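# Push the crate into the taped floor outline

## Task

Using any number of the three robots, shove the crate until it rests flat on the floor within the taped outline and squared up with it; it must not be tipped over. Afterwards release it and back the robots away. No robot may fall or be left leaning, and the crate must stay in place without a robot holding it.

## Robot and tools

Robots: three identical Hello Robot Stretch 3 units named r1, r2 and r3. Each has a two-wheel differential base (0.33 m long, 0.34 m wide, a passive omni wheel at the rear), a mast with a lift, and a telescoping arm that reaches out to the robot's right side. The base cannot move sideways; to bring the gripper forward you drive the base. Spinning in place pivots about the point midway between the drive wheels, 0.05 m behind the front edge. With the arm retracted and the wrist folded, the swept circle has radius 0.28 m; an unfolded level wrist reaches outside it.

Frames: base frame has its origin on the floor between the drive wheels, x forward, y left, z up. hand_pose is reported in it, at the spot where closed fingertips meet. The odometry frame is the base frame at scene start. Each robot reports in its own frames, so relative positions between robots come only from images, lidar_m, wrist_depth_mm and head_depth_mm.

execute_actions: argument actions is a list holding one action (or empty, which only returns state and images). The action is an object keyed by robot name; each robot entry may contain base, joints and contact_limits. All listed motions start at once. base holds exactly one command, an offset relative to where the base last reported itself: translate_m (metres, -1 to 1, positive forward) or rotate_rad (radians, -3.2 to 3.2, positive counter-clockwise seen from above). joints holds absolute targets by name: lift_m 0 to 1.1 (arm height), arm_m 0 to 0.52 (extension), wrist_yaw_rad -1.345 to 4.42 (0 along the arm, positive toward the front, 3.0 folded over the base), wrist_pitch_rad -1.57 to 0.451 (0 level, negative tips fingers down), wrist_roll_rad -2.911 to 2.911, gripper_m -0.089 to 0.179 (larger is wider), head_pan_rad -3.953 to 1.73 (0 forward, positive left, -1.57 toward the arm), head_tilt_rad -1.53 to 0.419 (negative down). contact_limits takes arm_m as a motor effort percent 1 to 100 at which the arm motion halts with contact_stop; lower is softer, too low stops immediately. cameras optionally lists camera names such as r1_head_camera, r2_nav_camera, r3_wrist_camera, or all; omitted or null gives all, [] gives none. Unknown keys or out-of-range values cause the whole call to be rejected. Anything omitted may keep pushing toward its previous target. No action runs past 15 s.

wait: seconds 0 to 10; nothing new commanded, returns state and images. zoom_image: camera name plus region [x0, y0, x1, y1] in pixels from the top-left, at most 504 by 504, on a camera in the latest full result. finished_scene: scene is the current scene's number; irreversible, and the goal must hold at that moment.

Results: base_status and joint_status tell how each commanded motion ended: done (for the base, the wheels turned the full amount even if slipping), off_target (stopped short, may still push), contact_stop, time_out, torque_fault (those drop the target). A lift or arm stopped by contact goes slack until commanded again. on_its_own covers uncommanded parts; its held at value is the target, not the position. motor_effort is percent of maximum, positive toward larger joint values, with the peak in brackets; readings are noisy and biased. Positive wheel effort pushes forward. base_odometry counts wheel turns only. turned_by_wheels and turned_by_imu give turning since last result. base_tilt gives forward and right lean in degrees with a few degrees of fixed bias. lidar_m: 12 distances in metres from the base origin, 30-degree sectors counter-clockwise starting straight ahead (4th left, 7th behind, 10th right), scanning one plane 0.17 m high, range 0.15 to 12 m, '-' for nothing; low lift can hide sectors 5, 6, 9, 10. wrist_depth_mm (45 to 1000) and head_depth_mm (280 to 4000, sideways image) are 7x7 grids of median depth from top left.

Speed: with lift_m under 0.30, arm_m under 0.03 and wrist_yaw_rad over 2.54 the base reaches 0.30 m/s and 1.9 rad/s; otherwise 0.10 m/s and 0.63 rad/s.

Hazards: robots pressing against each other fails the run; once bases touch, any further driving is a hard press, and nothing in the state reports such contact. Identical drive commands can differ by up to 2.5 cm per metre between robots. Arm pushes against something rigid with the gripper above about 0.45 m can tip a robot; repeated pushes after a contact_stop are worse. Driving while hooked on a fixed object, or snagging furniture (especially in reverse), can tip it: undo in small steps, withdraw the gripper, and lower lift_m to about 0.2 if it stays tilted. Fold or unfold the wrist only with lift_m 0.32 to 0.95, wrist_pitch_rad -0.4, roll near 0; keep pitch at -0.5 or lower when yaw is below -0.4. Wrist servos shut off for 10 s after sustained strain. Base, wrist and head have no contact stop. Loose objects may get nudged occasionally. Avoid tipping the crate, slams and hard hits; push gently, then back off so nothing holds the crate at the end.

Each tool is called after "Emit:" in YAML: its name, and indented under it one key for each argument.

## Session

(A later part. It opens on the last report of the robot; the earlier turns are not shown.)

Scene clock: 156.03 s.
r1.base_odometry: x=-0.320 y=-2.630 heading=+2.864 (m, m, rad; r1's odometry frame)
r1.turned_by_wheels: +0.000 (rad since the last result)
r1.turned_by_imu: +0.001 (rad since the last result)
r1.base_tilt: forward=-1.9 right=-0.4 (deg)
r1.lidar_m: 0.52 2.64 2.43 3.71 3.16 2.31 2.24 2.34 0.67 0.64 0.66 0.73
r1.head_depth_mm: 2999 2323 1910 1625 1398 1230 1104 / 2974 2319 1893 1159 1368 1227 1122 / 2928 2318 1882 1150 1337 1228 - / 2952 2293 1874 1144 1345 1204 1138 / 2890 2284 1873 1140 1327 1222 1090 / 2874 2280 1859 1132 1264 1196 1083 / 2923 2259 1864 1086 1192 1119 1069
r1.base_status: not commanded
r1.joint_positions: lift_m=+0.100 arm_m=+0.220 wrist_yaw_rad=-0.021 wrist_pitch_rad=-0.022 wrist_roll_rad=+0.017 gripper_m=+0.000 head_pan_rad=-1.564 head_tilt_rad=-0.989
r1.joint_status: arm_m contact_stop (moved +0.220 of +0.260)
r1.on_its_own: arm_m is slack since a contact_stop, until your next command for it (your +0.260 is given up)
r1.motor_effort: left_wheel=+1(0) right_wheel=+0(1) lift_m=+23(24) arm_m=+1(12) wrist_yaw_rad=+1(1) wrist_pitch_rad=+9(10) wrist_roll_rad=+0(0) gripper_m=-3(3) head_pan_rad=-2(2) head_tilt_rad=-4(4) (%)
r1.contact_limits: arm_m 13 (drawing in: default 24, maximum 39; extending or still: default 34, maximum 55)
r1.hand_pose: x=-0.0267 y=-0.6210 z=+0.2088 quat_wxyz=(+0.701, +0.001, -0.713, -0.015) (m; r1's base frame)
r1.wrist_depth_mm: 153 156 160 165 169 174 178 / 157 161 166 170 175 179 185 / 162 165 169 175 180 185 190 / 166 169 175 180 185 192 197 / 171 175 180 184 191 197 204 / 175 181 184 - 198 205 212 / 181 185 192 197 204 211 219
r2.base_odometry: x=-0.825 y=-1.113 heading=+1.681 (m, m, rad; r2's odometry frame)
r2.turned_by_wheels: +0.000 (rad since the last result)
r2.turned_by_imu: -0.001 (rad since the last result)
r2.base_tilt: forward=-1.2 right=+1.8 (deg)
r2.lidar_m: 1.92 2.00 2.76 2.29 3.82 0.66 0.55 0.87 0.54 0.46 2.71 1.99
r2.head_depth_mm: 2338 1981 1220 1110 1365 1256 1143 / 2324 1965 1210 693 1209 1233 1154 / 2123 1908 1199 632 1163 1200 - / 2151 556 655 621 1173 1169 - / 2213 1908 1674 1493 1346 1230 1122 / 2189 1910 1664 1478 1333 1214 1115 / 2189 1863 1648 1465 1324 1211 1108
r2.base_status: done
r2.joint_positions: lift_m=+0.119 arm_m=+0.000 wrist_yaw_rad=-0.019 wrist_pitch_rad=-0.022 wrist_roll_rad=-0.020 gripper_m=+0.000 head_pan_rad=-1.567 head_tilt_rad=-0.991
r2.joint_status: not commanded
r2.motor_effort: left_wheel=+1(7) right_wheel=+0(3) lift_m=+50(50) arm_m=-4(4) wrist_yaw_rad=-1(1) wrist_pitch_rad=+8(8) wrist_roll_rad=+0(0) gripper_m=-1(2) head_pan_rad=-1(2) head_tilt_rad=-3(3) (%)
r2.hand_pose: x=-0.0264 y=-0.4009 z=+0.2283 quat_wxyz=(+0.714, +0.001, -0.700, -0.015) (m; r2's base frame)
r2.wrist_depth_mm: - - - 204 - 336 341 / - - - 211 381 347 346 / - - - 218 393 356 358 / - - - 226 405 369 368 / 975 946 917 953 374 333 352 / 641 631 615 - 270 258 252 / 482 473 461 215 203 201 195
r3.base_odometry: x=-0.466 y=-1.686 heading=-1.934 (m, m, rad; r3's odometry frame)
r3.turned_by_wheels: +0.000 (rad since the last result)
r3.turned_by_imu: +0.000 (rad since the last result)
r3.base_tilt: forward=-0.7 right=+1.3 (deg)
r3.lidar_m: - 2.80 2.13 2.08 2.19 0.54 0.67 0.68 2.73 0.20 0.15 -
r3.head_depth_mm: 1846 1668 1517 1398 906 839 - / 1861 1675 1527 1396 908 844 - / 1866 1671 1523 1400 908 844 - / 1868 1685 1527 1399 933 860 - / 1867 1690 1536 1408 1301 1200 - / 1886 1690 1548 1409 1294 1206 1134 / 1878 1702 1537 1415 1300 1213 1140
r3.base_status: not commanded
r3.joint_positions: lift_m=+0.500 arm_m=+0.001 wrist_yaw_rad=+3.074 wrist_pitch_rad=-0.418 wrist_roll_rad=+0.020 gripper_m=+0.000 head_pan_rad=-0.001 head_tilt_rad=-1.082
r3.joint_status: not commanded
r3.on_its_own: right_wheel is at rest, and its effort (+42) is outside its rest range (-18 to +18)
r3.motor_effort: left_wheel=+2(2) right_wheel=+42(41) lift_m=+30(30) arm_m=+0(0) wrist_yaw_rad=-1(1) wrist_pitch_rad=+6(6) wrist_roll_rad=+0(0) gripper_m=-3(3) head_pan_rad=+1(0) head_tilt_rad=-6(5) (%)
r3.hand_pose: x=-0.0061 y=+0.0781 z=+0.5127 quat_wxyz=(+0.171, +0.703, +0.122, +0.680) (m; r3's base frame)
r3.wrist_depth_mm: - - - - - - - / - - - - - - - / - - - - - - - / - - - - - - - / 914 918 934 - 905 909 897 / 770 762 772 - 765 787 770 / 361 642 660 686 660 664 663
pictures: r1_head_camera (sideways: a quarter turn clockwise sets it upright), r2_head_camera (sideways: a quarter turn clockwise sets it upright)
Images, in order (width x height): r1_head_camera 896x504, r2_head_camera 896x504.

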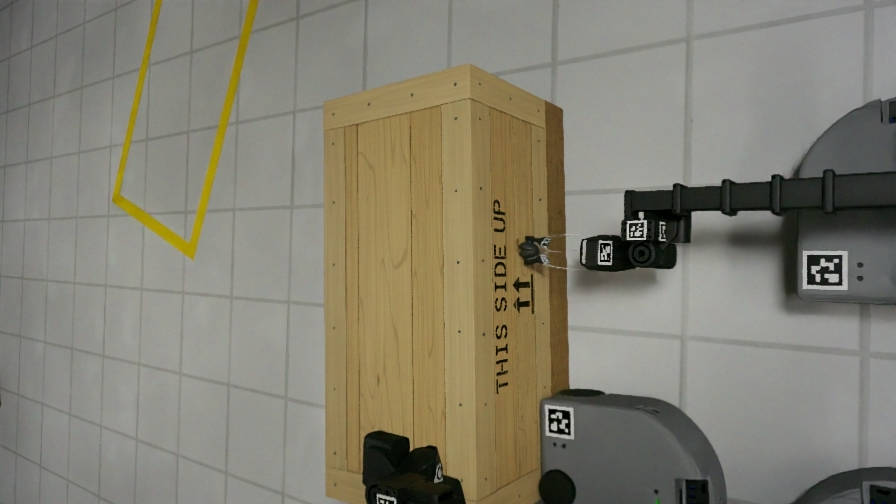

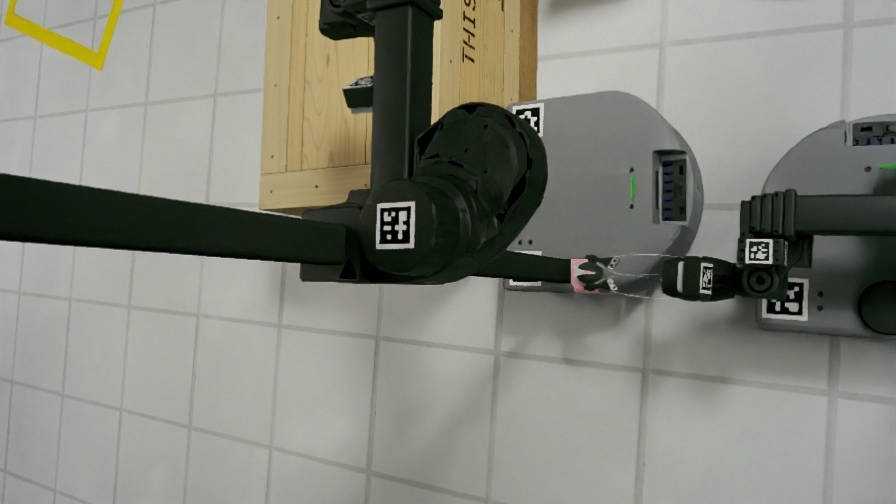

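Emit:
execute_actions:
  actions:
    - {"r2":{"base":{"translate_m":-0.155},"joints":{"lift_m":0.15}}}
  cameras: []

Emit:
execute_actions:
  actions:
    - {"r2":{"joints":{"arm_m":0.24},"contact_limits":{"arm_m":13}}}
  cameras: ["r2_head_camera","r2_wrist_camera"]

Scene clock: 162.00 s.
r1.base_odometry: x=-0.320 y=-2.630 heading=+2.864 (m, m, rad; r1's odometry frame)
r1.turned_by_wheels: +0.000 (rad since the last result)
r1.turned_by_imu: +0.001 (rad since the last result)
r1.base_tilt: forward=-1.9 right=-0.4 (deg)
r1.lidar_m: 0.37 0.37 2.43 3.72 3.18 2.30 2.24 2.33 0.67 0.64 0.66 0.73
r1.head_depth_mm: 3000 2338 1915 1619 1403 1229 1102 / 3046 2326 1894 1158 1373 1234 1126 / 2974 2331 1897 1147 1341 1226 - / 2938 2287 1872 1147 1346 1200 1137 / 2966 2267 1865 1147 1335 1221 1088 / 2882 2239 1855 1141 1272 1195 1010 / 2867 2278 1854 1083 1199 1124 947
r1.base_status: not commanded
r1.joint_positions: lift_m=+0.100 arm_m=+0.220 wrist_yaw_rad=-0.021 wrist_pitch_rad=-0.022 wrist_roll_rad=+0.017 gripper_m=+0.000 head_pan_rad=-1.564 head_tilt_rad=-0.989
r1.joint_status: not commanded
r1.on_its_own: arm_m is slack since a contact_stop, until your next command for it (your +0.260 is given up)
r1.motor_effort: left_wheel=+0(1) right_wheel=+1(0) lift_m=+23(23) arm_m=+0(0) wrist_yaw_rad=+1(0) wrist_pitch_rad=+9(9) wrist_roll_rad=+0(0) gripper_m=-2(2) head_pan_rad=-2(2) head_tilt_rad=-5(4) (%)
r1.hand_pose: x=-0.0267 y=-0.6210 z=+0.2088 quat_wxyz=(+0.701, +0.001, -0.713, -0.015) (m; r1's base frame)
r1.wrist_depth_mm: 152 156 160 164 169 174 178 / 157 160 165 170 175 179 186 / 162 165 170 175 180 185 190 / 167 170 175 180 187 191 197 / 170 175 179 184 192 198 205 / 175 180 185 - 200 204 213 / 181 185 195 198 205 210 219
r2.base_odometry: x=-0.808 y=-1.267 heading=+1.681 (m, m, rad; r2's odometry frame)
r2.turned_by_wheels: +0.000 (rad since the last result)
r2.turned_by_imu: -0.001 (rad since the last result)
r2.base_tilt: forward=-1.1 right=+1.7 (deg)
r2.lidar_m: 2.08 2.16 2.37 2.30 3.72 0.50 0.40 0.88 0.63 0.47 0.48 2.15
r2.head_depth_mm: 2328 1977 1217 1136 1363 1248 1043 / 2305 1976 1196 1122 1367 1245 1156 / 2279 1934 1194 1118 1331 1244 - / 2249 1912 1190 1078 1189 1159 - / 2226 1916 1645 642 1162 1191 1128 / 2198 1819 620 615 1296 1214 1112 / 431 1765 1630 1456 1328 1217 1108
r2.base_status: done
r2.joint_positions: lift_m=+0.149 arm_m=+0.000 wrist_yaw_rad=-0.019 wrist_pitch_rad=-0.022 wrist_roll_rad=-0.020 gripper_m=+0.000 head_pan_rad=-1.567 head_tilt_rad=-0.991
r2.joint_status: all done
r2.motor_effort: left_wheel=+0(6) right_wheel=-1(3) lift_m=+50(51) arm_m=-4(4) wrist_yaw_rad=-1(1) wrist_pitch_rad=+8(8) wrist_roll_rad=+0(0) gripper_m=-2(2) head_pan_rad=-2(2) head_tilt_rad=-4(3) (%)
r2.hand_pose: x=-0.0264 y=-0.4009 z=+0.2583 quat_wxyz=(+0.714, +0.001, -0.700, -0.015) (m; r2's base frame)
r2.wrist_depth_mm: - 230 - - - - - / - 228 - 352 351 353 351 / - 225 - 361 364 364 364 / - 231 - 370 373 371 377 / - 238 - 381 387 389 389 / 719 248 344 - 331 395 407 / 531 251 260 253 249 245 417
r3.base_odometry: x=-0.466 y=-1.686 heading=-1.934 (m, m, rad; r3's odometry frame)
r3.turned_by_wheels: +0.000 (rad since the last result)
r3.turned_by_imu: +0.000 (rad since the last result)
r3.base_tilt: forward=-0.7 right=+1.2 (deg)
r3.lidar_m: - 2.82 2.13 2.08 2.18 2.93 0.51 0.68 2.74 0.20 0.15 -
r3.head_depth_mm: 1843 1672 1517 1400 904 843 - / 1858 1669 1528 1403 909 842 - / 1868 1680 1523 1400 909 844 - / 1871 1683 1526 1405 932 863 - / 1877 1676 1529 1407 1300 1203 - / 1861 1695 1539 1412 1295 1215 1141 / 1897 1692 1542 1413 1303 1213 1141
r3.base_status: not commanded
r3.joint_positions: lift_m=+0.500 arm_m=+0.001 wrist_yaw_rad=+3.074 wrist_pitch_rad=-0.418 wrist_roll_rad=+0.020 gripper_m=+0.000 head_pan_rad=-0.001 head_tilt_rad=-1.082
r3.joint_status: not commanded
r3.on_its_own: right_wheel is at rest, and its effort (+42) is outside its rest range (-18 to +18)
r3.motor_effort: left_wheel=+2(2) right_wheel=+42(42) lift_m=+31(31) arm_m=+0(0) wrist_yaw_rad=-1(0) wrist_pitch_rad=+6(6) wrist_roll_rad=+0(0) gripper_m=-2(3) head_pan_rad=+1(0) head_tilt_rad=-5(4) (%)
r3.hand_pose: x=-0.0061 y=+0.0781 z=+0.5127 quat_wxyz=(+0.171, +0.703, +0.122, +0.680) (m; r3's base frame)
r3.wrist_depth_mm: - - - - - - - / - - - - - - - / - - - - - - - / - - - - - - - / 904 888 922 - 904 886 900 / 797 774 790 - 775 780 789 / 659 663 659 674 672 661 665
pictures: none
No camera images: the call's "cameras" was empty. Leave "cameras" out to get every camera's image.

Scene clock: 164.57 s.
r1.base_odometry: x=-0.320 y=-2.630 heading=+2.864 (m, m, rad; r1's odometry frame)
r1.turned_by_wheels: +0.000 (rad since the last result)
r1.turned_by_imu: +0.001 (rad since the last result)
r1.base_tilt: forward=-1.9 right=-0.3 (deg)
r1.lidar_m: 0.37 0.37 2.43 3.71 3.17 2.31 2.24 2.33 0.67 0.64 0.66 0.73
r1.head_depth_mm: 3033 2341 1906 1615 1399 1238 1098 / 3048 2338 1903 1156 1371 1230 1112 / 2983 2332 1904 1157 1338 1232 - / 2968 2304 1900 1148 1344 1199 1140 / 2924 2253 1864 1139 1334 1216 1089 / 2876 2275 1869 1137 1264 1195 1006 / 2880 2268 1872 1083 1175 1109 945
r1.base_status: not commanded
r1.joint_positions: lift_m=+0.100 arm_m=+0.220 wrist_yaw_rad=-0.021 wrist_pitch_rad=-0.022 wrist_roll_rad=+0.017 gripper_m=+0.000 head_pan_rad=-1.564 head_tilt_rad=-0.989
r1.joint_status: not commanded
r1.on_its_own: arm_m is slack since a contact_stop, until your next command for it (your +0.260 is given up)
r1.motor_effort: left_wheel=+1(1) right_wheel=+0(1) lift_m=+23(23) arm_m=+1(1) wrist_yaw_rad=+1(1) wrist_pitch_rad=+9(9) wrist_roll_rad=+0(0) gripper_m=-2(2) head_pan_rad=-2(1) head_tilt_rad=-4(5) (%)
r1.hand_pose: x=-0.0267 y=-0.6210 z=+0.2088 quat_wxyz=(+0.701, +0.001, -0.713, -0.015) (m; r1's base frame)
r1.wrist_depth_mm: 153 156 160 165 169 173 180 / 158 161 165 170 174 179 185 / 161 165 170 175 180 186 191 / 167 170 174 179 184 192 198 / 170 175 180 184 192 198 205 / 176 181 185 - 197 204 213 / 181 185 193 198 204 210 219
r2.base_odometry: x=-0.808 y=-1.267 heading=+1.681 (m, m, rad; r2's odometry frame)
r2.turned_by_wheels: +0.000 (rad since the last result)
r2.turned_by_imu: +0.000 (rad since the last result)
r2.base_tilt: forward=-1.2 right=+1.8 (deg)
r2.lidar_m: 2.08 2.16 2.37 2.31 3.72 0.50 0.40 0.88 0.63 0.47 0.47 2.15
r2.head_depth_mm: 2331 1990 1219 1137 1360 1261 1045 / 2305 1977 1194 1125 1365 1242 1153 / 2286 1941 1196 1121 1330 1242 - / 2276 1944 1182 1070 1220 1204 - / 2235 1893 1655 641 1155 1189 1131 / 2182 1836 621 615 1291 1219 1116 / 431 1762 1606 1450 1329 1212 1107
r2.base_status: not commanded
r2.joint_positions: lift_m=+0.149 arm_m=+0.182 wrist_yaw_rad=-0.018 wrist_pitch_rad=-0.023 wrist_roll_rad=-0.020 gripper_m=+0.000 head_pan_rad=-1.567 head_tilt_rad=-0.991
r2.joint_status: arm_m contact_stop (moved +0.181 of +0.240)
r2.on_its_own: arm_m is slack since a contact_stop, until your next command for it (your +0.240 is given up)
r2.motor_effort: left_wheel=+1(3) right_wheel=-1(3) lift_m=+49(50) arm_m=+1(17) wrist_yaw_rad=-2(3) wrist_pitch_rad=+9(9) wrist_roll_rad=+0(0) gripper_m=-3(2) head_pan_rad=-2(2) head_tilt_rad=-4(4) (%)
r2.contact_limits: arm_m 13 (drawing in: default 28, maximum 46; extending or still: default 40, maximum 64)
r2.hand_pose: x=-0.0260 y=-0.5823 z=+0.2582 quat_wxyz=(+0.714, +0.002, -0.700, -0.015) (m; r2's base frame)
r2.wrist_depth_mm: - - - 166 167 167 167 / - - 172 171 172 172 172 / - - - 176 176 177 178 / - - - 183 183 184 184 / - - 850 187 189 191 191 / 710 693 683 - 196 197 198 / 526 522 483 202 203 205 206
r3.base_odometry: x=-0.466 y=-1.686 heading=-1.934 (m, m, rad; r3's odometry frame)
r3.turned_by_wheels: +0.000 (rad since the last result)
r3.turned_by_imu: +0.000 (rad since the last result)
r3.base_tilt: forward=-0.7 right=+1.2 (deg)
r3.lidar_m: - 2.81 2.13 2.07 2.18 2.94 0.51 0.68 2.74 0.20 0.15 -
r3.head_depth_mm: 1856 1674 1513 1396 906 843 - / 1851 1674 1525 1390 908 846 - / 1859 1681 1529 1396 908 845 - / 1867 1687 1525 1393 933 863 - / 1878 1687 1528 1398 1300 1204 - / 1883 1699 1535 1410 1302 1203 1139 / 1885 1711 1542 1409 1305 1207 1140
r3.base_status: not commanded
r3.joint_positions: lift_m=+0.500 arm_m=+0.001 wrist_yaw_rad=+3.074 wrist_pitch_rad=-0.418 wrist_roll_rad=+0.020 gripper_m=+0.000 head_pan_rad=-0.001 head_tilt_rad=-1.082
r3.joint_status: not commanded
r3.on_its_own: right_wheel is at rest, and its effort (+42) is outside its rest range (-18 to +18)
r3.motor_effort: left_wheel=+2(2) right_wheel=+42(42) lift_m=+30(30) arm_m=+0(0) wrist_yaw_rad=+0(0) wrist_pitch_rad=+6(6) wrist_roll_rad=+0(0) gripper_m=-3(3) head_pan_rad=+0(0) head_tilt_rad=-6(5) (%)
r3.hand_pose: x=-0.0061 y=+0.0781 z=+0.5127 quat_wxyz=(+0.171, +0.703, +0.122, +0.680) (m; r3's base frame)
r3.wrist_depth_mm: - - - - - - - / - - - - - - - / - - - - - - - / - - - - - - - / 927 916 900 - 914 937 902 / 768 785 770 - 779 779 793 / 652 658 649 669 664 662 680
pictures: r2_head_camera (sideways: a quarter turn clockwise sets it upright), r2_wrist_camera
Images, in order (width x height): r2_head_camera 896x504, r2_wrist_camera 644x364.

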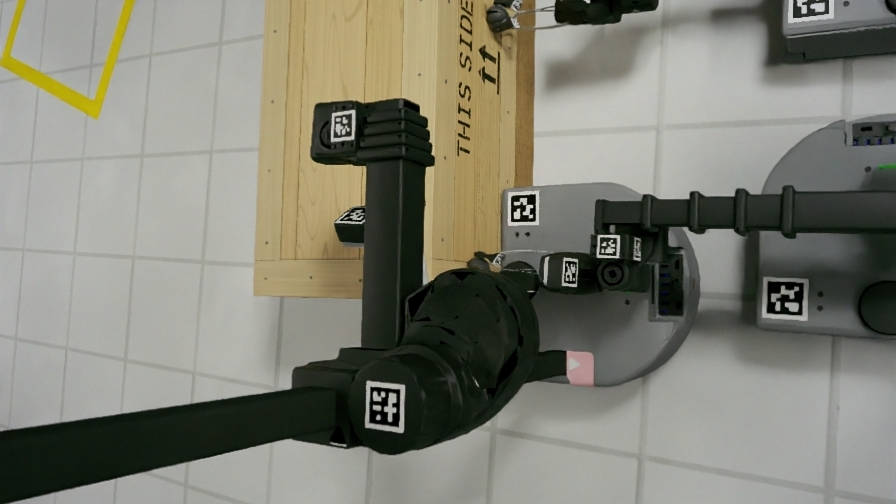

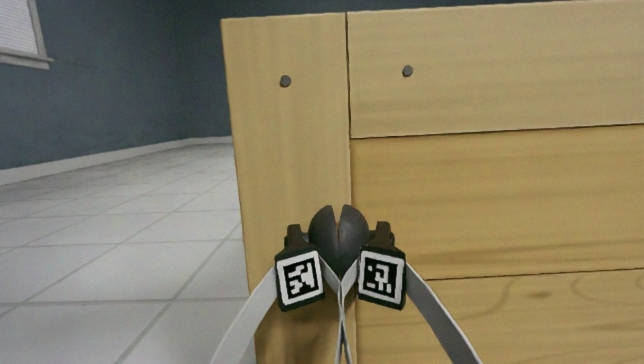

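Stroke: r2 +0.14, r3 +0.15, r1 +0.04.

Emit:
execute_actions:
  actions:
    - {"r1":{"joints":{"arm_m":0.26},"contact_limits":{"arm_m":100}},"r2":{"joints":{"arm_m":0.32},"contact_limits":{"arm_m":100}},"r3":{"base":{"translate_m":0.15}}}
  cameras: ["r1_head_camera","r2_head_camera","r2_wrist_camera"]

Scene clock: 169.10 s.
r1.base_odometry: x=-0.320 y=-2.630 heading=+2.864 (m, m, rad; r1's odometry frame)
r1.turned_by_wheels: +0.000 (rad since the last result)
r1.turned_by_imu: -0.001 (rad since the last result)
r1.base_tilt: forward=-2.0 right=-0.3 (deg)
r1.lidar_m: 0.35 0.36 2.43 3.71 3.18 2.30 2.24 2.33 0.67 0.66 0.72 0.29
r1.head_depth_mm: 3046 2319 1918 1625 1400 1233 1099 / 3001 2321 1901 1160 1340 1234 1116 / 2969 2307 1902 1147 1337 1232 - / 2933 2272 1313 1168 1350 1201 - / 2976 2271 1317 1165 1348 1219 1094 / 2890 2247 1311 1186 1308 1210 1001 / 2895 2266 1299 1180 1119 1168 938
r1.base_status: not commanded
r1.joint_positions: lift_m=+0.100 arm_m=+0.232 wrist_yaw_rad=-0.019 wrist_pitch_rad=-0.022 wrist_roll_rad=+0.017 gripper_m=+0.000 head_pan_rad=-1.565 head_tilt_rad=-0.990
r1.joint_status: arm_m contact_stop (moved +0.011 of +0.040)
r1.on_its_own: arm_m is slack since a contact_stop, until your next command for it (your +0.260 is given up)
r1.motor_effort: left_wheel=+2(10) right_wheel=-1(17) lift_m=+19(23) arm_m=+1(55) wrist_yaw_rad=-2(14) wrist_pitch_rad=+9(13) wrist_roll_rad=+0(0) gripper_m=-2(8) head_pan_rad=-1(2) head_tilt_rad=-4(5) (%)
r1.contact_limits: arm_m 55 (drawing in: default 24, maximum 39; extending or still: default 34, maximum 55)
r1.hand_pose: x=-0.0262 y=-0.6324 z=+0.2092 quat_wxyz=(+0.701, +0.001, -0.713, -0.015) (m; r1's base frame)
r1.wrist_depth_mm: 185 181 177 173 170 166 164 / 190 187 184 179 175 173 168 / 196 192 189 184 182 177 173 / 202 199 194 190 185 182 178 / 208 205 201 194 191 187 183 / 218 212 207 - 197 194 189 / 223 219 215 208 204 199 195
r2.base_odometry: x=-0.808 y=-1.267 heading=+1.681 (m, m, rad; r2's odometry frame)
r2.turned_by_wheels: +0.000 (rad since the last result)
r2.turned_by_imu: -0.011 (rad since the last result)
r2.base_tilt: forward=-2.7 right=-0.4 (deg)
r2.lidar_m: 2.09 2.16 2.38 2.31 3.54 0.41 0.39 0.60 0.61 0.62 0.63 2.16
r2.head_depth_mm: 2498 2095 1263 1212 1358 1258 1037 / 2453 2065 1252 1252 1404 1255 1161 / 2448 2046 807 1292 1388 1256 - / 2434 2052 953 1281 1216 1255 - / 2421 2028 791 1312 1242 1246 1132 / 2319 786 731 1443 1333 1237 1128 / 653 1976 1646 1532 1366 1230 1121
r2.base_status: not commanded
r2.joint_positions: lift_m=+0.150 arm_m=+0.316 wrist_yaw_rad=+0.077 wrist_pitch_rad=-0.140 wrist_roll_rad=-0.022 gripper_m=+0.000 head_pan_rad=-1.567 head_tilt_rad=-0.991
r2.joint_status: all done
r2.on_its_own: wrist_yaw_rad is held at +0.030, not at your -0.020, by its stall guard, which is still easing; arm_m is at rest, and its effort (+55) is outside its rest range (-14 to +14); wrist_pitch_rad is at rest, and its effort (+54) is outside its rest range (-20 to +32)
r2.motor_effort: left_wheel=+1(8) right_wheel=+1(1) lift_m=+45(49) arm_m=+55(65) wrist_yaw_rad=-41(43) wrist_pitch_rad=+54(81) wrist_roll_rad=+1(1) gripper_m=-12(12) head_pan_rad=-2(2) head_tilt_rad=-3(4) (%)
r2.contact_limits: arm_m 64 (drawing in: default 28, maximum 46; extending or still: default 40, maximum 64)
r2.hand_pose: x=-0.0021 y=-0.7106 z=+0.2286 quat_wxyz=(+0.715, +0.077, -0.695, -0.022) (m; r2's base frame)
r2.wrist_depth_mm: - - 166 152 141 132 124 / - - 170 158 147 138 129 / - - 179 166 154 143 134 / - - 189 174 161 151 140 / 988 891 744 184 168 157 146 / 653 653 629 194 175 165 153 / 516 492 446 205 190 173 160
r3.base_odometry: x=-0.520 y=-1.826 heading=-1.934 (m, m, rad; r3's odometry frame)
r3.turned_by_wheels: +0.000 (rad since the last result)
r3.turned_by_imu: -0.195 (rad since the last result)
r3.base_tilt: forward=-0.7 right=+1.3 (deg)
r3.lidar_m: - - 2.27 2.08 2.09 2.60 0.50 0.50 2.89 0.20 0.15 -
r3.head_depth_mm: 1854 1665 1518 1394 908 841 - / 1853 1674 1516 1386 909 845 - / 1865 1682 1530 1395 909 844 - / 1872 1684 1538 1403 911 846 - / 1893 1697 1527 1411 1296 1194 - / 1885 1693 1540 1408 1302 1210 1136 / 1897 1698 1543 1420 1303 1210 1136
r3.base_status: translate_m off_target (by the wheels' count: +0.1497 of +0.1500)
r3.joint_positions: lift_m=+0.500 arm_m=+0.001 wrist_yaw_rad=+3.074 wrist_pitch_rad=-0.418 wrist_roll_rad=+0.020 gripper_m=+0.000 head_pan_rad=-0.001 head_tilt_rad=-1.082
r3.joint_status: not commanded
r3.on_its_own: left_wheel is at rest, and its effort (+34) is outside its rest range (-18 to +18); right_wheel is at rest, and its effort (+48) is outside its rest range (-18 to +18)
r3.motor_effort: left_wheel=+34(51) right_wheel=+48(79) lift_m=+31(30) arm_m=+0(0) wrist_yaw_rad=+0(1) wrist_pitch_rad=+6(6) wrist_roll_rad=+0(0) gripper_m=-3(3) head_pan_rad=+0(0) head_tilt_rad=-6(5) (%)
r3.hand_pose: x=-0.0061 y=+0.0781 z=+0.5127 quat_wxyz=(+0.171, +0.703, +0.122, +0.680) (m; r3's base frame)
r3.wrist_depth_mm: - - - - - - - / - - - - - - - / - - - - - - - / - - - - - - - / 898 903 921 - 899 900 940 / 782 777 775 - 769 789 780 / 661 663 657 672 669 655 677
pictures: r1_head_camera (sideways: a quarter turn clockwise sets it upright), r2_head_camera (sideways: a quarter turn clockwise sets it upright), r2_wrist_camera
Images, in order (width x height): r1_head_camera 896x504, r2_head_camera 896x504, r2_wrist_camera 644x364.

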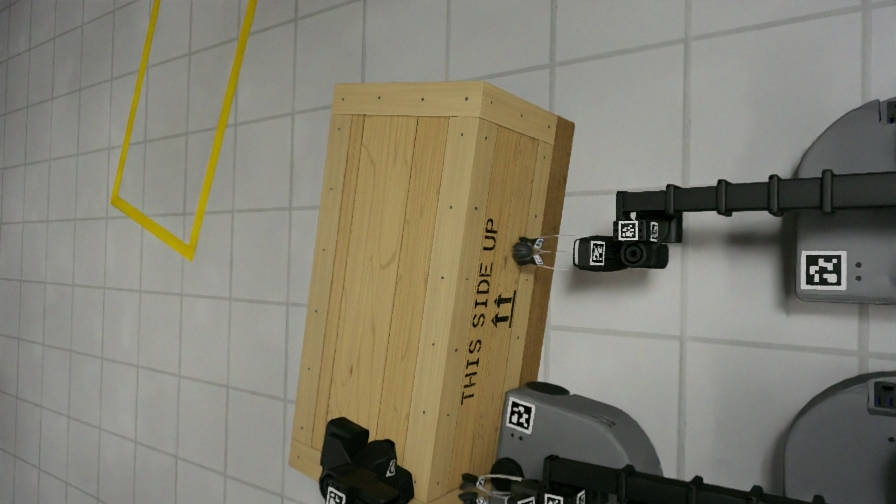

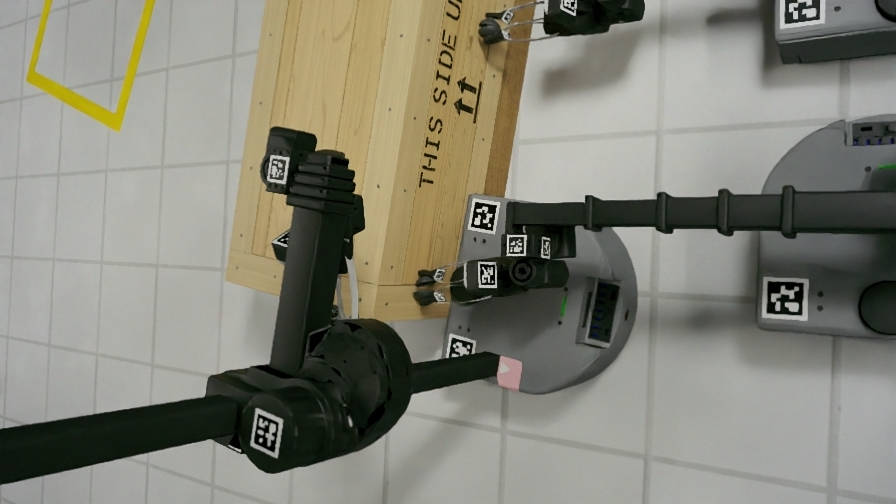

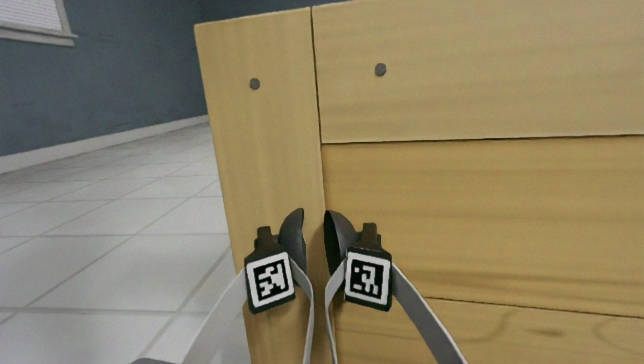

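Emit:
execute_actions:
  actions:
    - {"r1":{"base":{"translate_m":-0.1},"joints":{"arm_m":0.1}},"r2":{"joints":{"arm_m":0.2,"wrist_yaw_rad":-0.02,"wrist_pitch_rad":0.02}}}
  cameras: []

Emit:
execute_actions:
  actions:
    - {"r1":{"base":{"rotate_rad":-0.3}},"r2":{"base":{"rotate_rad":-0.27}}}
  cameras: []

Emit:
execute_actions:
  actions:
    - {"r2":{"base":{"translate_m":0.2}}}
  cameras: ["r1_head_camera","r2_head_camera","r2_wrist_camera"]

Scene clock: 174.77 s.
r1.base_odometry: x=-0.224 y=-2.657 heading=+2.865 (m, m, rad; r1's odometry frame)
r1.turned_by_wheels: +0.000 (rad since the last result)
r1.turned_by_imu: +0.002 (rad since the last result)
r1.base_tilt: forward=-1.9 right=-0.4 (deg)
r1.lidar_m: 0.46 0.46 2.47 3.72 3.01 2.20 2.14 2.23 0.65 0.65 0.71 0.91
r1.head_depth_mm: 2969 2342 1920 1615 1401 1228 1102 / 2981 2348 1904 1573 1396 1232 1115 / 2962 2298 1885 1152 1326 1245 - / 2916 2294 1323 1142 1335 1231 - / 2941 2268 1314 1170 1353 1219 1089 / 2900 2264 1304 1162 1358 1213 1087 / 2882 2250 1305 1181 1243 1211 957
r1.base_status: done
r1.joint_positions: lift_m=+0.100 arm_m=+0.100 wrist_yaw_rad=-0.020 wrist_pitch_rad=-0.022 wrist_roll_rad=+0.017 gripper_m=+0.000 head_pan_rad=-1.565 head_tilt_rad=-0.990
r1.joint_status: all done
r1.motor_effort: left_wheel=+2(2) right_wheel=-1(6) lift_m=+19(18) arm_m=-2(4) wrist_yaw_rad=-1(2) wrist_pitch_rad=+9(8) wrist_roll_rad=+0(0) gripper_m=-3(2) head_pan_rad=-1(1) head_tilt_rad=-4(4) (%)
r1.hand_pose: x=-0.0265 y=-0.5008 z=+0.2092 quat_wxyz=(+0.701, +0.001, -0.713, -0.015) (m; r1's base frame)
r1.wrist_depth_mm: 302 293 287 281 278 268 - / 307 303 297 289 286 277 - / 321 311 307 300 292 287 - / 328 321 318 308 304 297 - / 341 333 321 313 313 307 782 / 353 344 333 - 318 318 544 / 362 352 346 337 332 328 426
r2.base_odometry: x=-0.808 y=-1.267 heading=+1.681 (m, m, rad; r2's odometry frame)
r2.turned_by_wheels: +0.000 (rad since the last result)
r2.turned_by_imu: -0.108 (rad since the last result)
r2.base_tilt: forward=-1.3 right=+1.9 (deg)
r2.lidar_m: 2.10 2.13 2.72 2.31 3.75 2.82 0.48 2.69 0.72 0.63 0.61 2.25
r2.head_depth_mm: 2347 2001 1226 1268 1356 1249 1139 / 2305 1957 1209 1286 1376 1244 1156 / 2289 1960 1153 1297 1361 1243 - / 2234 1924 765 1256 1379 1228 - / 2228 1906 851 1260 1208 1233 1132 / 2200 1890 731 1235 1204 1214 1113 / 2162 725 675 1440 1317 1214 1109
r2.base_status: not commanded
r2.joint_positions: lift_m=+0.150 arm_m=+0.200 wrist_yaw_rad=-0.019 wrist_pitch_rad=-0.004 wrist_roll_rad=-0.022 gripper_m=+0.000 head_pan_rad=-1.567 head_tilt_rad=-0.991
r2.joint_status: all done
r2.motor_effort: left_wheel=+1(33) right_wheel=+0(29) lift_m=+43(43) arm_m=-4(31) wrist_yaw_rad=-1(86) wrist_pitch_rad=+9(15) wrist_roll_rad=+1(1) gripper_m=-3(13) head_pan_rad=-2(2) head_tilt_rad=-3(3) (%)
r2.hand_pose: x=-0.0262 y=-0.6014 z=+0.2631 quat_wxyz=(+0.715, -0.005, -0.699, -0.008) (m; r2's base frame)
r2.wrist_depth_mm: - - - - - - - / - 264 262 254 249 246 241 / - 271 267 263 258 254 249 / - 281 276 270 265 261 258 / - 291 285 276 273 269 265 / 735 629 294 - 281 277 274 / 277 261 255 263 270 286 282
r3.base_odometry: x=-0.520 y=-1.826 heading=-1.934 (m, m, rad; r3's odometry frame)
r3.turned_by_wheels: +0.000 (rad since the last result)
r3.turned_by_imu: +0.000 (rad since the last result)
r3.base_tilt: forward=-0.7 right=+1.2 (deg)
r3.lidar_m: - - 2.28 2.08 2.09 2.60 0.63 0.84 0.83 0.20 0.15 -
r3.head_depth_mm: 1849 1674 1531 1395 905 842 - / 1865 1671 1523 1395 906 843 - / 1856 1684 1518 1395 909 844 - / 1871 1684 1523 1404 914 847 - / 1892 1676 1547 1406 1297 1195 - / 1878 1690 1544 1407 1291 1208 1136 / 1875 1704 1544 1421 1305 1209 1137
r3.base_status: not commanded
r3.joint_positions: lift_m=+0.500 arm_m=+0.001 wrist_yaw_rad=+3.074 wrist_pitch_rad=-0.418 wrist_roll_rad=+0.020 gripper_m=+0.000 head_pan_rad=-0.001 head_tilt_rad=-1.082
r3.joint_status: not commanded
r3.on_its_own: left_wheel is at rest, and its effort (+34) is outside its rest range (-18 to +18); right_wheel is at rest, and its effort (+48) is outside its rest range (-18 to +18)
r3.motor_effort: left_wheel=+34(34) right_wheel=+48(48) lift_m=+30(30) arm_m=+0(0) wrist_yaw_rad=+0(0) wrist_pitch_rad=+6(6) wrist_roll_rad=+0(0) gripper_m=-3(3) head_pan_rad=+0(0) head_tilt_rad=-5(6) (%)
r3.hand_pose: x=-0.0061 y=+0.0781 z=+0.5127 quat_wxyz=(+0.171, +0.703, +0.122, +0.680) (m; r3's base frame)
r3.wrist_depth_mm: - - - - - - - / - - - - - - - / - - - - - - - / - - - - - - - / 891 904 892 - 908 923 882 / 756 776 777 - 772 770 769 / 677 660 663 675 670 671 675
pictures: none
No camera images: the call's "cameras" was empty. Leave "cameras" out to get every camera's image.

Scene clock: 176.17 s.
r1.base_odometry: x=-0.224 y=-2.657 heading=+2.565 (m, m, rad; r1's odometry frame)
r1.turned_by_wheels: -0.300 (rad since the last result)
r1.turned_by_imu: -0.301 (rad since the last result)
r1.base_tilt: forward=-2.1 right=-0.4 (deg)
r1.lidar_m: 0.49 0.49 3.00 2.47 3.70 2.53 2.14 2.15 2.43 0.65 0.65 0.81
r1.head_depth_mm: 3043 2340 1907 1625 1403 1238 1101 / 2987 2327 1898 1602 1390 1231 1112 / 2957 2293 1898 1604 1386 1247 - / 2947 2293 1877 1502 1354 1244 - / 2913 2307 1875 1144 1336 1221 1090 / 2871 2269 1846 1129 1294 1212 1093 / 2886 2269 1846 1102 1296 1211 1083
r1.base_status: done
r1.joint_positions: lift_m=+0.100 arm_m=+0.100 wrist_yaw_rad=-0.020 wrist_pitch_rad=-0.022 wrist_roll_rad=+0.017 gripper_m=+0.000 head_pan_rad=-1.565 head_tilt_rad=-0.990
r1.joint_status: not commanded
r1.motor_effort: left_wheel=+3(5) right_wheel=-3(8) lift_m=+19(19) arm_m=-2(2) wrist_yaw_rad=+0(1) wrist_pitch_rad=+9(9) wrist_roll_rad=+0(0) gripper_m=-2(3) head_pan_rad=+0(1) head_tilt_rad=-4(4) (%)
r1.hand_pose: x=-0.0265 y=-0.5008 z=+0.2092 quat_wxyz=(+0.701, +0.001, -0.713, -0.015) (m; r1's base frame)
r1.wrist_depth_mm: 256 265 276 - - - - / 260 271 285 - - - - / 268 280 294 - - - - / 274 286 305 - - - - / 281 297 311 871 788 780 773 / 288 302 317 - 550 545 542 / 294 312 335 409 425 430 428
r2.base_odometry: x=-0.808 y=-1.267 heading=+1.411 (m, m, rad; r2's odometry frame)
r2.turned_by_wheels: -0.270 (rad since the last result)
r2.turned_by_imu: -0.274 (rad since the last result)
r2.base_tilt: forward=-1.1 right=+1.9 (deg)
r2.lidar_m: 2.12 2.09 2.30 2.31 3.68 3.27 0.55 0.48 0.80 0.70 0.61 2.61
r2.head_depth_mm: 2345 1984 1268 1499 1369 1175 1119 / 2312 1386 1226 1465 1377 1248 1160 / 2261 1949 1219 1442 1373 1247 - / 2261 1915 1191 1363 1405 1225 - / 2219 1907 1132 1276 1291 1229 1124 / 2196 1909 746 1242 1183 1213 1111 / 2187 1891 817 1227 1166 1211 1109
r2.base_status: done
r2.joint_positions: lift_m=+0.150 arm_m=+0.200 wrist_yaw_rad=-0.019 wrist_pitch_rad=-0.004 wrist_roll_rad=-0.022 gripper_m=+0.000 head_pan_rad=-1.567 head_tilt_rad=-0.991
r2.joint_status: not commanded
r2.motor_effort: left_wheel=+2(9) right_wheel=-2(6) lift_m=+43(43) arm_m=-4(4) wrist_yaw_rad=-1(1) wrist_pitch_rad=+9(9) wrist_roll_rad=+1(1) gripper_m=-2(3) head_pan_rad=-2(2) head_tilt_rad=-3(4) (%)
r2.hand_pose: x=-0.0263 y=-0.6014 z=+0.2631 quat_wxyz=(+0.715, -0.005, -0.699, -0.009) (m; r2's base frame)
r2.wrist_depth_mm: - - - - - - - / 240 252 263 281 297 317 340 / 244 254 270 286 303 322 347 / 251 263 277 294 310 334 363 / 255 267 286 296 328 346 371 / 265 277 290 - 339 356 385 / 268 276 297 320 343 372 405
r3.base_odometry: x=-0.520 y=-1.826 heading=-1.934 (m, m, rad; r3's odometry frame)
r3.turned_by_wheels: +0.000 (rad since the last result)
r3.turned_by_imu: +0.000 (rad since the last result)
r3.base_tilt: forward=-0.7 right=+1.2 (deg)
r3.lidar_m: - - 2.27 2.08 2.09 2.59 0.63 0.84 0.83 0.20 0.15 -
r3.head_depth_mm: 1852 1657 1521 1390 905 840 - / 1855 1672 1521 1396 910 843 - / 1871 1671 1523 1392 909 845 - / 1863 1680 1528 1405 913 844 - / 1877 1688 1538 1403 1293 1191 - / 1888 1695 1537 1409 1299 1211 1135 / 1886 1709 1548 1412 1302 1213 1142
r3.base_status: not commanded
r3.joint_positions: lift_m=+0.500 arm_m=+0.001 wrist_yaw_rad=+3.074 wrist_pitch_rad=-0.418 wrist_roll_rad=+0.020 gripper_m=+0.000 head_pan_rad=-0.001 head_tilt_rad=-1.082
r3.joint_status: not commanded
r3.on_its_own: left_wheel is at rest, and its effort (+34) is outside its rest range (-18 to +18); right_wheel is at rest, and its effort (+48) is outside its rest range (-18 to +18)
r3.motor_effort: left_wheel=+34(34) right_wheel=+48(48) lift_m=+30(30) arm_m=+0(0) wrist_yaw_rad=-1(0) wrist_pitch_rad=+6(6) wrist_roll_rad=+0(0) gripper_m=-2(3) head_pan_rad=+0(0) head_tilt_rad=-5(6) (%)
r3.hand_pose: x=-0.0061 y=+0.0781 z=+0.5127 quat_wxyz=(+0.171, +0.703, +0.122, +0.680) (m; r3's base frame)
r3.wrist_depth_mm: - - - - - - - / - - - - - - - / - - - - - - - / - - - - - - - / 918 904 902 - 913 901 914 / 768 785 761 - 772 759 783 / 672 670 652 663 656 679 664
pictures: none
No camera images: the call's "cameras" was empty. Leave "cameras" out to get every camera's image.

Scene clock: 179.37 s.
r1.base_odometry: x=-0.224 y=-2.657 heading=+2.565 (m, m, rad; r1's odometry frame)
r1.turned_by_wheels: +0.000 (rad since the last result)
r1.turned_by_imu: +0.001 (rad since the last result)
r1.base_tilt: forward=-1.9 right=-0.3 (deg)
r1.lidar_m: 0.68 0.68 2.99 2.47 3.71 2.53 2.14 2.15 2.43 0.65 0.65 0.81
r1.head_depth_mm: 3002 2361 1913 1619 1403 1237 1108 / 3020 2340 1922 1603 1395 1228 1115 / 2993 2314 1884 1593 1385 1253 - / 2958 2279 1873 1497 1370 1245 - / 2902 2297 1868 1144 1332 1218 1096 / 2883 2262 1868 1128 1308 1213 1088 / 2852 2222 1852 1108 1295 1217 1080
r1.base_status: not commanded
r1.joint_positions: lift_m=+0.100 arm_m=+0.100 wrist_yaw_rad=-0.020 wrist_pitch_rad=-0.022 wrist_roll_rad=+0.017 gripper_m=+0.000 head_pan_rad=-1.565 head_tilt_rad=-0.990
r1.joint_status: not commanded
r1.motor_effort: left_wheel=+2(3) right_wheel=-3(3) lift_m=+19(19) arm_m=-2(3) wrist_yaw_rad=+0(0) wrist_pitch_rad=+9(9) wrist_roll_rad=+0(0) gripper_m=-2(1) head_pan_rad=-2(2) head_tilt_rad=-4(4) (%)
r1.hand_pose: x=-0.0265 y=-0.5008 z=+0.2092 quat_wxyz=(+0.701, +0.001, -0.713, -0.015) (m; r1's base frame)
r1.wrist_depth_mm: 252 266 280 - - - - / 260 274 285 - - - - / 266 278 297 - - - - / 272 287 301 - - - - / 280 293 311 836 795 766 778 / 286 303 318 - 557 543 555 / 295 309 336 412 428 429 421
r2.base_odometry: x=-0.776 y=-1.069 heading=+1.411 (m, m, rad; r2's odometry frame)
r2.turned_by_wheels: +0.000 (rad since the last result)
r2.turned_by_imu: -0.001 (rad since the last result)
r2.base_tilt: forward=-1.4 right=+1.8 (deg)
r2.lidar_m: 1.93 1.91 2.09 2.35 2.37 3.52 0.67 0.67 0.75 0.58 0.52 2.39
r2.head_depth_mm: 2330 1982 1223 1468 1384 1255 1146 / 2309 1966 1212 1417 1377 1248 1152 / 2297 1942 761 1352 1374 1245 - / 2250 1917 877 1257 1220 1230 - / 2228 1894 730 672 1180 1220 1123 / 2207 1899 696 653 1219 1217 1117 / 2091 592 662 1431 1326 1206 1113
r2.base_status: done
r2.joint_positions: lift_m=+0.150 arm_m=+0.200 wrist_yaw_rad=-0.019 wrist_pitch_rad=-0.004 wrist_roll_rad=-0.022 gripper_m=+0.000 head_pan_rad=-1.567 head_tilt_rad=-0.991
r2.joint_status: not commanded
r2.motor_effort: left_wheel=+2(10) right_wheel=-1(3) lift_m=+43(43) arm_m=-4(4) wrist_yaw_rad=-1(1) wrist_pitch_rad=+9(9) wrist_roll_rad=+1(1) gripper_m=-2(2) head_pan_rad=-1(2) head_tilt_rad=-4(3) (%)
r2.hand_pose: x=-0.0263 y=-0.6014 z=+0.2631 quat_wxyz=(+0.715, -0.005, -0.699, -0.009) (m; r2's base frame)
r2.wrist_depth_mm: - - - - - - - / - 208 218 232 244 262 281 / - 213 225 238 252 271 290 / - 219 231 246 262 281 302 / - 223 236 247 271 289 312 / 741 230 241 - 282 299 324 / 545 239 247 264 255 310 334
r3.base_odometry: x=-0.520 y=-1.826 heading=-1.934 (m, m, rad; r3's odometry frame)
r3.turned_by_wheels: +0.000 (rad since the last result)
r3.turned_by_imu: +0.000 (rad since the last result)
r3.base_tilt: forward=-0.7 right=+1.2 (deg)
r3.lidar_m: - - 2.27 2.08 2.09 2.59 0.58 0.84 0.83 0.20 0.15 -
r3.head_depth_mm: 1850 1676 1530 1389 906 842 - / 1848 1670 1521 1390 908 841 - / 1864 1677 1536 1396 907 845 - / 1873 1675 1535 1405 912 846 - / 1891 1684 1534 1407 1297 1190 - / 1879 1704 1544 1412 1302 1210 1138 / 1885 1700 1555 1423 1305 1204 1139
r3.base_status: not commanded
r3.joint_positions: lift_m=+0.500 arm_m=+0.001 wrist_yaw_rad=+3.074 wrist_pitch_rad=-0.418 wrist_roll_rad=+0.020 gripper_m=+0.000 head_pan_rad=-0.001 head_tilt_rad=-1.082
r3.joint_status: not commanded
r3.on_its_own: left_wheel is at rest, and its effort (+34) is outside its rest range (-18 to +18); right_wheel is at rest, and its effort (+48) is outside its rest range (-18 to +18)
r3.motor_effort: left_wheel=+34(34) right_wheel=+48(48) lift_m=+31(30) arm_m=+0(0) wrist_yaw_rad=-1(0) wrist_pitch_rad=+6(6) wrist_roll_rad=+0(0) gripper_m=-3(3) head_pan_rad=+0(1) head_tilt_rad=-6(7) (%)
r3.hand_pose: x=-0.0061 y=+0.0781 z=+0.5127 quat_wxyz=(+0.171, +0.703, +0.122, +0.680) (m; r3's base frame)
r3.wrist_depth_mm: - - - - - - - / - - - - - - - / - - - - - - - / - - - - - - - / 923 907 932 - 908 923 903 / 796 768 786 - 774 769 795 / 655 665 649 651 659 670 670
pictures: r1_head_camera (sideways: a quarter turn clockwise sets it upright), r2_head_camera (sideways: a quarter turn clockwise sets it upright), r2_wrist_camera
Images, in order (width x height): r1_head_camera 896x504, r2_head_camera 896x504, r2_wrist_camera 644x364.

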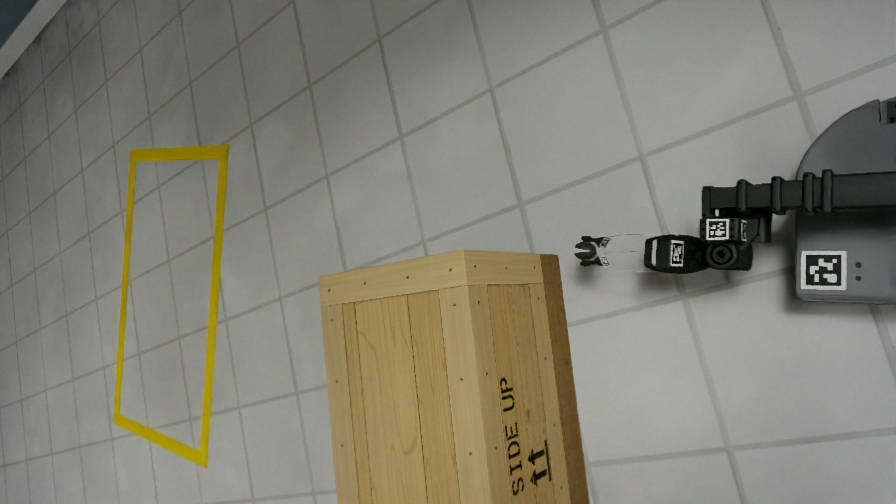

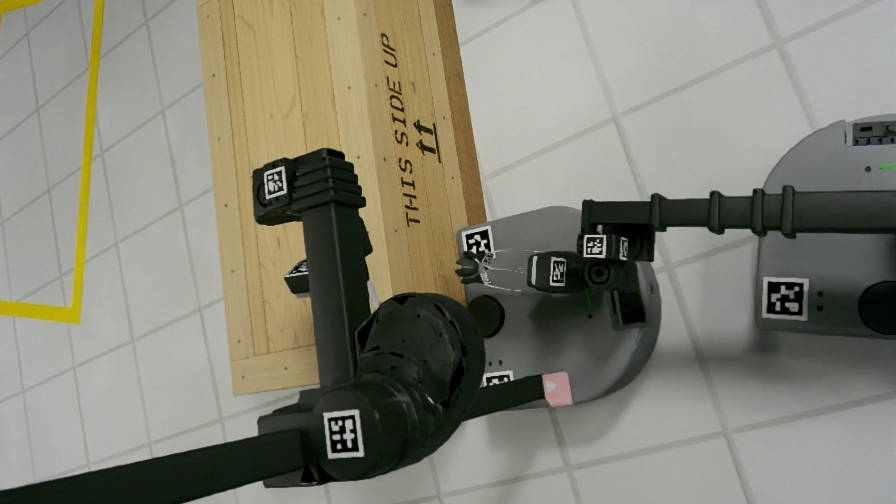

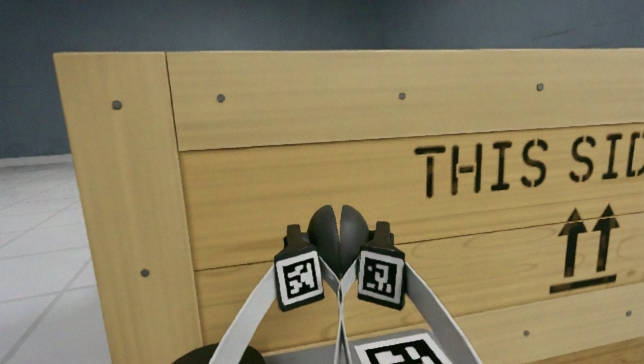

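Emit:
execute_actions:
  actions:
    - {"r2":{"base":{"rotate_rad":0.135}},"r1":{"base":{"translate_m":0.06}}}
  cameras: []

Emit:
execute_actions:
  actions:
    - {"r2":{"joints":{"arm_m":0.3},"contact_limits":{"arm_m":13}}}
  cameras: ["r2_head_camera","r2_wrist_camera"]

Scene clock: 184.37 s.
r1.base_odometry: x=-0.274 y=-2.625 heading=+2.565 (m, m, rad; r1's odometry frame)
r1.turned_by_wheels: +0.000 (rad since the last result)
r1.turned_by_imu: +0.001 (rad since the last result)
r1.base_tilt: forward=-2.0 right=-0.4 (deg)
r1.lidar_m: 0.62 0.60 2.92 2.46 3.72 2.60 2.20 2.20 2.50 0.64 0.64 0.79
r1.head_depth_mm: 2962 2322 1912 1615 1398 1229 1112 / 2962 2323 1915 1594 1389 1227 1115 / 3004 2305 1899 1616 1396 1253 - / 2994 2296 1876 1145 1330 1240 - / 2918 2270 1864 1136 1329 1217 1093 / 2954 2248 1857 1114 1303 1221 1090 / 2857 2238 1846 1106 1296 1214 1085
r1.base_status: done
r1.joint_positions: lift_m=+0.100 arm_m=+0.100 wrist_yaw_rad=-0.020 wrist_pitch_rad=-0.022 wrist_roll_rad=+0.017 gripper_m=+0.000 head_pan_rad=-1.565 head_tilt_rad=-0.990
r1.joint_status: not commanded
r1.motor_effort: left_wheel=+2(7) right_wheel=-3(5) lift_m=+19(19) arm_m=-2(2) wrist_yaw_rad=+0(0) wrist_pitch_rad=+9(9) wrist_roll_rad=+0(0) gripper_m=-3(3) head_pan_rad=-1(1) head_tilt_rad=-4(3) (%)
r1.hand_pose: x=-0.0265 y=-0.5008 z=+0.2092 quat_wxyz=(+0.701, +0.001, -0.713, -0.015) (m; r1's base frame)
r1.wrist_depth_mm: 247 259 268 284 - - - / 254 264 276 292 - - - / 260 274 286 303 - - - / 267 279 293 313 - - - / 272 285 298 320 779 775 776 / 279 293 306 - 555 542 555 / 287 303 320 340 427 427 426
r2.base_odometry: x=-0.776 y=-1.069 heading=+1.546 (m, m, rad; r2's odometry frame)
r2.turned_by_wheels: +0.135 (rad since the last result)
r2.turned_by_imu: +0.136 (rad since the last result)
r2.base_tilt: forward=-1.3 right=+1.8 (deg)
r2.lidar_m: 1.91 1.91 2.24 2.35 3.76 3.24 0.61 1.04 0.70 0.52 3.69 2.18
r2.head_depth_mm: 2320 1990 1225 1303 1383 1259 1152 / 2300 1970 760 1280 1379 1250 1157 / 2277 1959 875 1265 1313 1245 - / 2223 1930 731 1111 1219 1231 - / 2227 1915 702 665 1178 1223 1128 / 500 603 666 1441 1338 1221 1116 / 2183 1869 1640 1476 1326 1211 1108
r2.base_status: done
r2.joint_positions: lift_m=+0.150 arm_m=+0.200 wrist_yaw_rad=-0.019 wrist_pitch_rad=-0.004 wrist_roll_rad=-0.022 gripper_m=+0.000 head_pan_rad=-1.567 head_tilt_rad=-0.991
r2.joint_status: not commanded
r2.motor_effort: left_wheel=-3(9) right_wheel=+2(7) lift_m=+44(43) arm_m=-4(4) wrist_yaw_rad=-1(0) wrist_pitch_rad=+9(9) wrist_roll_rad=+1(1) gripper_m=-1(2) head_pan_rad=-2(2) head_tilt_rad=-3(4) (%)
r2.hand_pose: x=-0.0263 y=-0.6014 z=+0.2631 quat_wxyz=(+0.715, -0.005, -0.699, -0.009) (m; r2's base frame)
r2.wrist_depth_mm: - - - - - - - / - - 212 213 219 223 228 / - - 218 220 226 229 234 / - - 224 226 232 238 242 / - - 234 230 240 244 250 / 751 716 636 - 248 253 259 / 544 536 498 248 253 257 268
r3.base_odometry: x=-0.520 y=-1.826 heading=-1.934 (m, m, rad; r3's odometry frame)
r3.turned_by_wheels: +0.000 (rad since the last result)
r3.turned_by_imu: +0.000 (rad since the last result)
r3.base_tilt: forward=-0.8 right=+1.3 (deg)
r3.lidar_m: - - 2.27 2.08 2.10 2.59 0.58 0.78 0.78 0.20 0.15 -
r3.head_depth_mm: 1853 1673 1523 1395 910 840 - / 1856 1674 1521 1397 908 846 - / 1869 1683 1535 1405 908 844 - / 1873 1688 1527 1402 911 848 - / 1880 1686 1538 1413 1289 1193 - / 1895 1698 1534 1405 1301 1208 1133 / 1885 1700 1548 1421 1308 1215 1139
r3.base_status: not commanded
r3.joint_positions: lift_m=+0.500 arm_m=+0.001 wrist_yaw_rad=+3.074 wrist_pitch_rad=-0.418 wrist_roll_rad=+0.020 gripper_m=+0.000 head_pan_rad=-0.001 head_tilt_rad=-1.082
r3.joint_status: not commanded
r3.on_its_own: left_wheel is at rest, and its effort (+34) is outside its rest range (-18 to +18); right_wheel is at rest, and its effort (+49) is outside its rest range (-18 to +18)
r3.motor_effort: left_wheel=+34(34) right_wheel=+49(48) lift_m=+30(30) arm_m=+0(0) wrist_yaw_rad=+0(1) wrist_pitch_rad=+6(6) wrist_roll_rad=+0(0) gripper_m=-3(3) head_pan_rad=+0(0) head_tilt_rad=-5(7) (%)
r3.hand_pose: x=-0.0061 y=+0.0781 z=+0.5127 quat_wxyz=(+0.171, +0.703, +0.122, +0.680) (m; r3's base frame)
r3.wrist_depth_mm: - - - - - - - / - - - - - - - / - - - - - - - / - - - - - - - / 911 912 920 - 916 924 909 / 761 762 771 - 771 767 778 / 645 662 643 662 655 664 671
pictures: none
No camera images: the call's "cameras" was empty. Leave "cameras" out to get every camera's image.

Scene clock: 185.73 s.
r1.base_odometry: x=-0.274 y=-2.625 heading=+2.565 (m, m, rad; r1's odometry frame)
r1.turned_by_wheels: +0.000 (rad since the last result)
r1.turned_by_imu: +0.000 (rad since the last result)
r1.base_tilt: forward=-2.0 right=-0.3 (deg)
r1.lidar_m: 0.62 0.60 2.93 2.46 3.74 2.61 2.20 2.20 2.50 0.64 0.64 0.79
r1.head_depth_mm: 2980 2322 1917 1628 1411 1234 1108 / 2973 2312 1916 1601 1400 1228 1117 / 2950 2319 1883 1607 1376 1244 - / 2910 2291 1876 1148 1334 1245 - / 2883 2273 1856 1139 1331 1220 1099 / 2891 2267 1869 1116 1300 1212 1087 / 2858 2251 1846 1106 1291 1210 1089
r1.base_status: not commanded
r1.joint_positions: lift_m=+0.100 arm_m=+0.100 wrist_yaw_rad=-0.020 wrist_pitch_rad=-0.022 wrist_roll_rad=+0.017 gripper_m=+0.000 head_pan_rad=-1.565 head_tilt_rad=-0.990
r1.joint_status: not commanded
r1.motor_effort: left_wheel=+2(3) right_wheel=-3(3) lift_m=+19(19) arm_m=-2(2) wrist_yaw_rad=-1(1) wrist_pitch_rad=+9(9) wrist_roll_rad=+0(0) gripper_m=-1(3) head_pan_rad=-1(1) head_tilt_rad=-6(4) (%)
r1.hand_pose: x=-0.0265 y=-0.5008 z=+0.2092 quat_wxyz=(+0.701, +0.001, -0.713, -0.015) (m; r1's base frame)
r1.wrist_depth_mm: 246 257 270 285 - - - / 254 265 279 292 - - - / 259 268 285 302 - - - / 266 278 292 311 - - - / 273 286 304 320 788 778 792 / 279 293 307 - 563 556 546 / 286 300 322 340 426 428 425
r2.base_odometry: x=-0.776 y=-1.069 heading=+1.546 (m, m, rad; r2's odometry frame)
r2.turned_by_wheels: +0.000 (rad since the last result)
r2.turned_by_imu: +0.000 (rad since the last result)
r2.base_tilt: forward=-1.4 right=+1.9 (deg)
r2.lidar_m: 1.91 1.91 2.25 2.35 3.74 3.22 0.61 1.04 0.70 0.52 3.67 2.19
r2.head_depth_mm: 2343 1990 1219 1305 1385 1257 1147 / 2276 1967 762 1280 1377 1245 1160 / 2269 1945 876 1259 1316 1240 - / 2254 1939 735 1111 1192 1218 - / 2240 1908 703 662 1181 1227 1130 / 500 602 669 1436 1336 1215 1119 / 2189 1877 1640 1467 1324 1214 1111
r2.base_status: not commanded
r2.joint_positions: lift_m=+0.150 arm_m=+0.244 wrist_yaw_rad=-0.012 wrist_pitch_rad=-0.004 wrist_roll_rad=-0.022 gripper_m=+0.000 head_pan_rad=-1.567 head_tilt_rad=-0.991
r2.joint_status: arm_m contact_stop (moved +0.043 of +0.100)
r2.on_its_own: arm_m is slack since a contact_stop, until your next command for it (your +0.300 is given up)
r2.motor_effort: left_wheel=-1(4) right_wheel=+0(4) lift_m=+43(43) arm_m=+0(17) wrist_yaw_rad=-6(7) wrist_pitch_rad=+9(10) wrist_roll_rad=+1(1) gripper_m=-3(2) head_pan_rad=-1(1) head_tilt_rad=-4(4) (%)
r2.contact_limits: arm_m 13 (drawing in: default 28, maximum 46; extending or still: default 40, maximum 64)
r2.hand_pose: x=-0.0246 y=-0.6449 z=+0.2631 quat_wxyz=(+0.715, -0.002, -0.699, -0.006) (m; r2's base frame)
r2.wrist_depth_mm: - - - 169 173 175 178 / - - 169 171 174 178 181 / - - 174 177 179 184 187 / - - 179 181 187 189 193 / - - 185 185 191 196 199 / 734 702 191 - 199 202 207 / 543 533 200 200 204 209 214
r3.base_odometry: x=-0.520 y=-1.826 heading=-1.934 (m, m, rad; r3's odometry frame)
r3.turned_by_wheels: +0.000 (rad since the last result)
r3.turned_by_imu: +0.000 (rad since the last result)
r3.base_tilt: forward=-0.7 right=+1.2 (deg)
r3.lidar_m: - - 2.28 2.08 2.09 2.59 0.58 0.78 0.78 0.20 0.15 -
r3.head_depth_mm: 1859 1670 1507 1393 909 842 - / 1858 1675 1521 1397 909 843 - / 1855 1685 1511 1398 910 845 - / 1877 1684 1524 1401 911 847 - / 1901 1687 1533 1405 1292 1194 - / 1872 1698 1542 1407 1300 1207 1134 / 1882 1704 1546 1419 1298 1206 1139
r3.base_status: not commanded
r3.joint_positions: lift_m=+0.500 arm_m=+0.001 wrist_yaw_rad=+3.074 wrist_pitch_rad=-0.418 wrist_roll_rad=+0.020 gripper_m=+0.000 head_pan_rad=-0.001 head_tilt_rad=-1.082
r3.joint_status: not commanded
r3.on_its_own: left_wheel is at rest, and its effort (+34) is outside its rest range (-18 to +18); right_wheel is at rest, and its effort (+49) is outside its rest range (-18 to +18)
r3.motor_effort: left_wheel=+34(34) right_wheel=+49(48) lift_m=+30(29) arm_m=+0(0) wrist_yaw_rad=+0(1) wrist_pitch_rad=+6(6) wrist_roll_rad=+0(0) gripper_m=-3(2) head_pan_rad=+0(0) head_tilt_rad=-5(5) (%)
r3.hand_pose: x=-0.0061 y=+0.0781 z=+0.5127 quat_wxyz=(+0.171, +0.703, +0.122, +0.680) (m; r3's base frame)
r3.wrist_depth_mm: - - - - - - - / - - - - - - - / - - - - - - - / - - - - - - - / 901 892 937 - 927 903 877 / 774 775 762 - 784 770 784 / 671 650 648 666 678 667 678
pictures: r2_head_camera (sideways: a quarter turn clockwise sets it upright), r2_wrist_camera
Images, in order (width x height): r2_head_camera 896x504, r2_wrist_camera 644x364.

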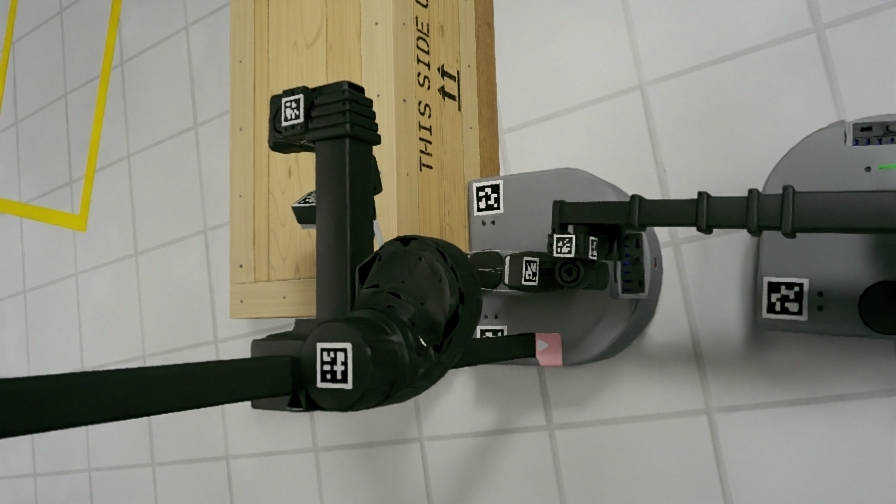

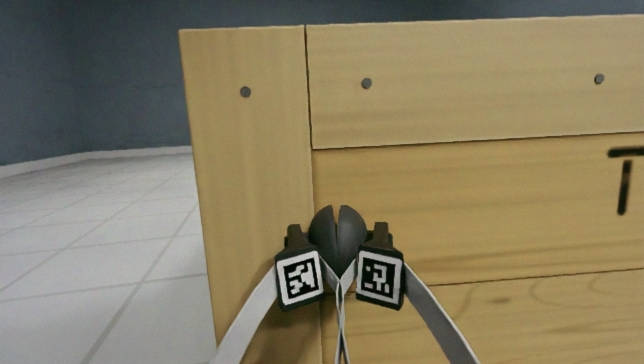

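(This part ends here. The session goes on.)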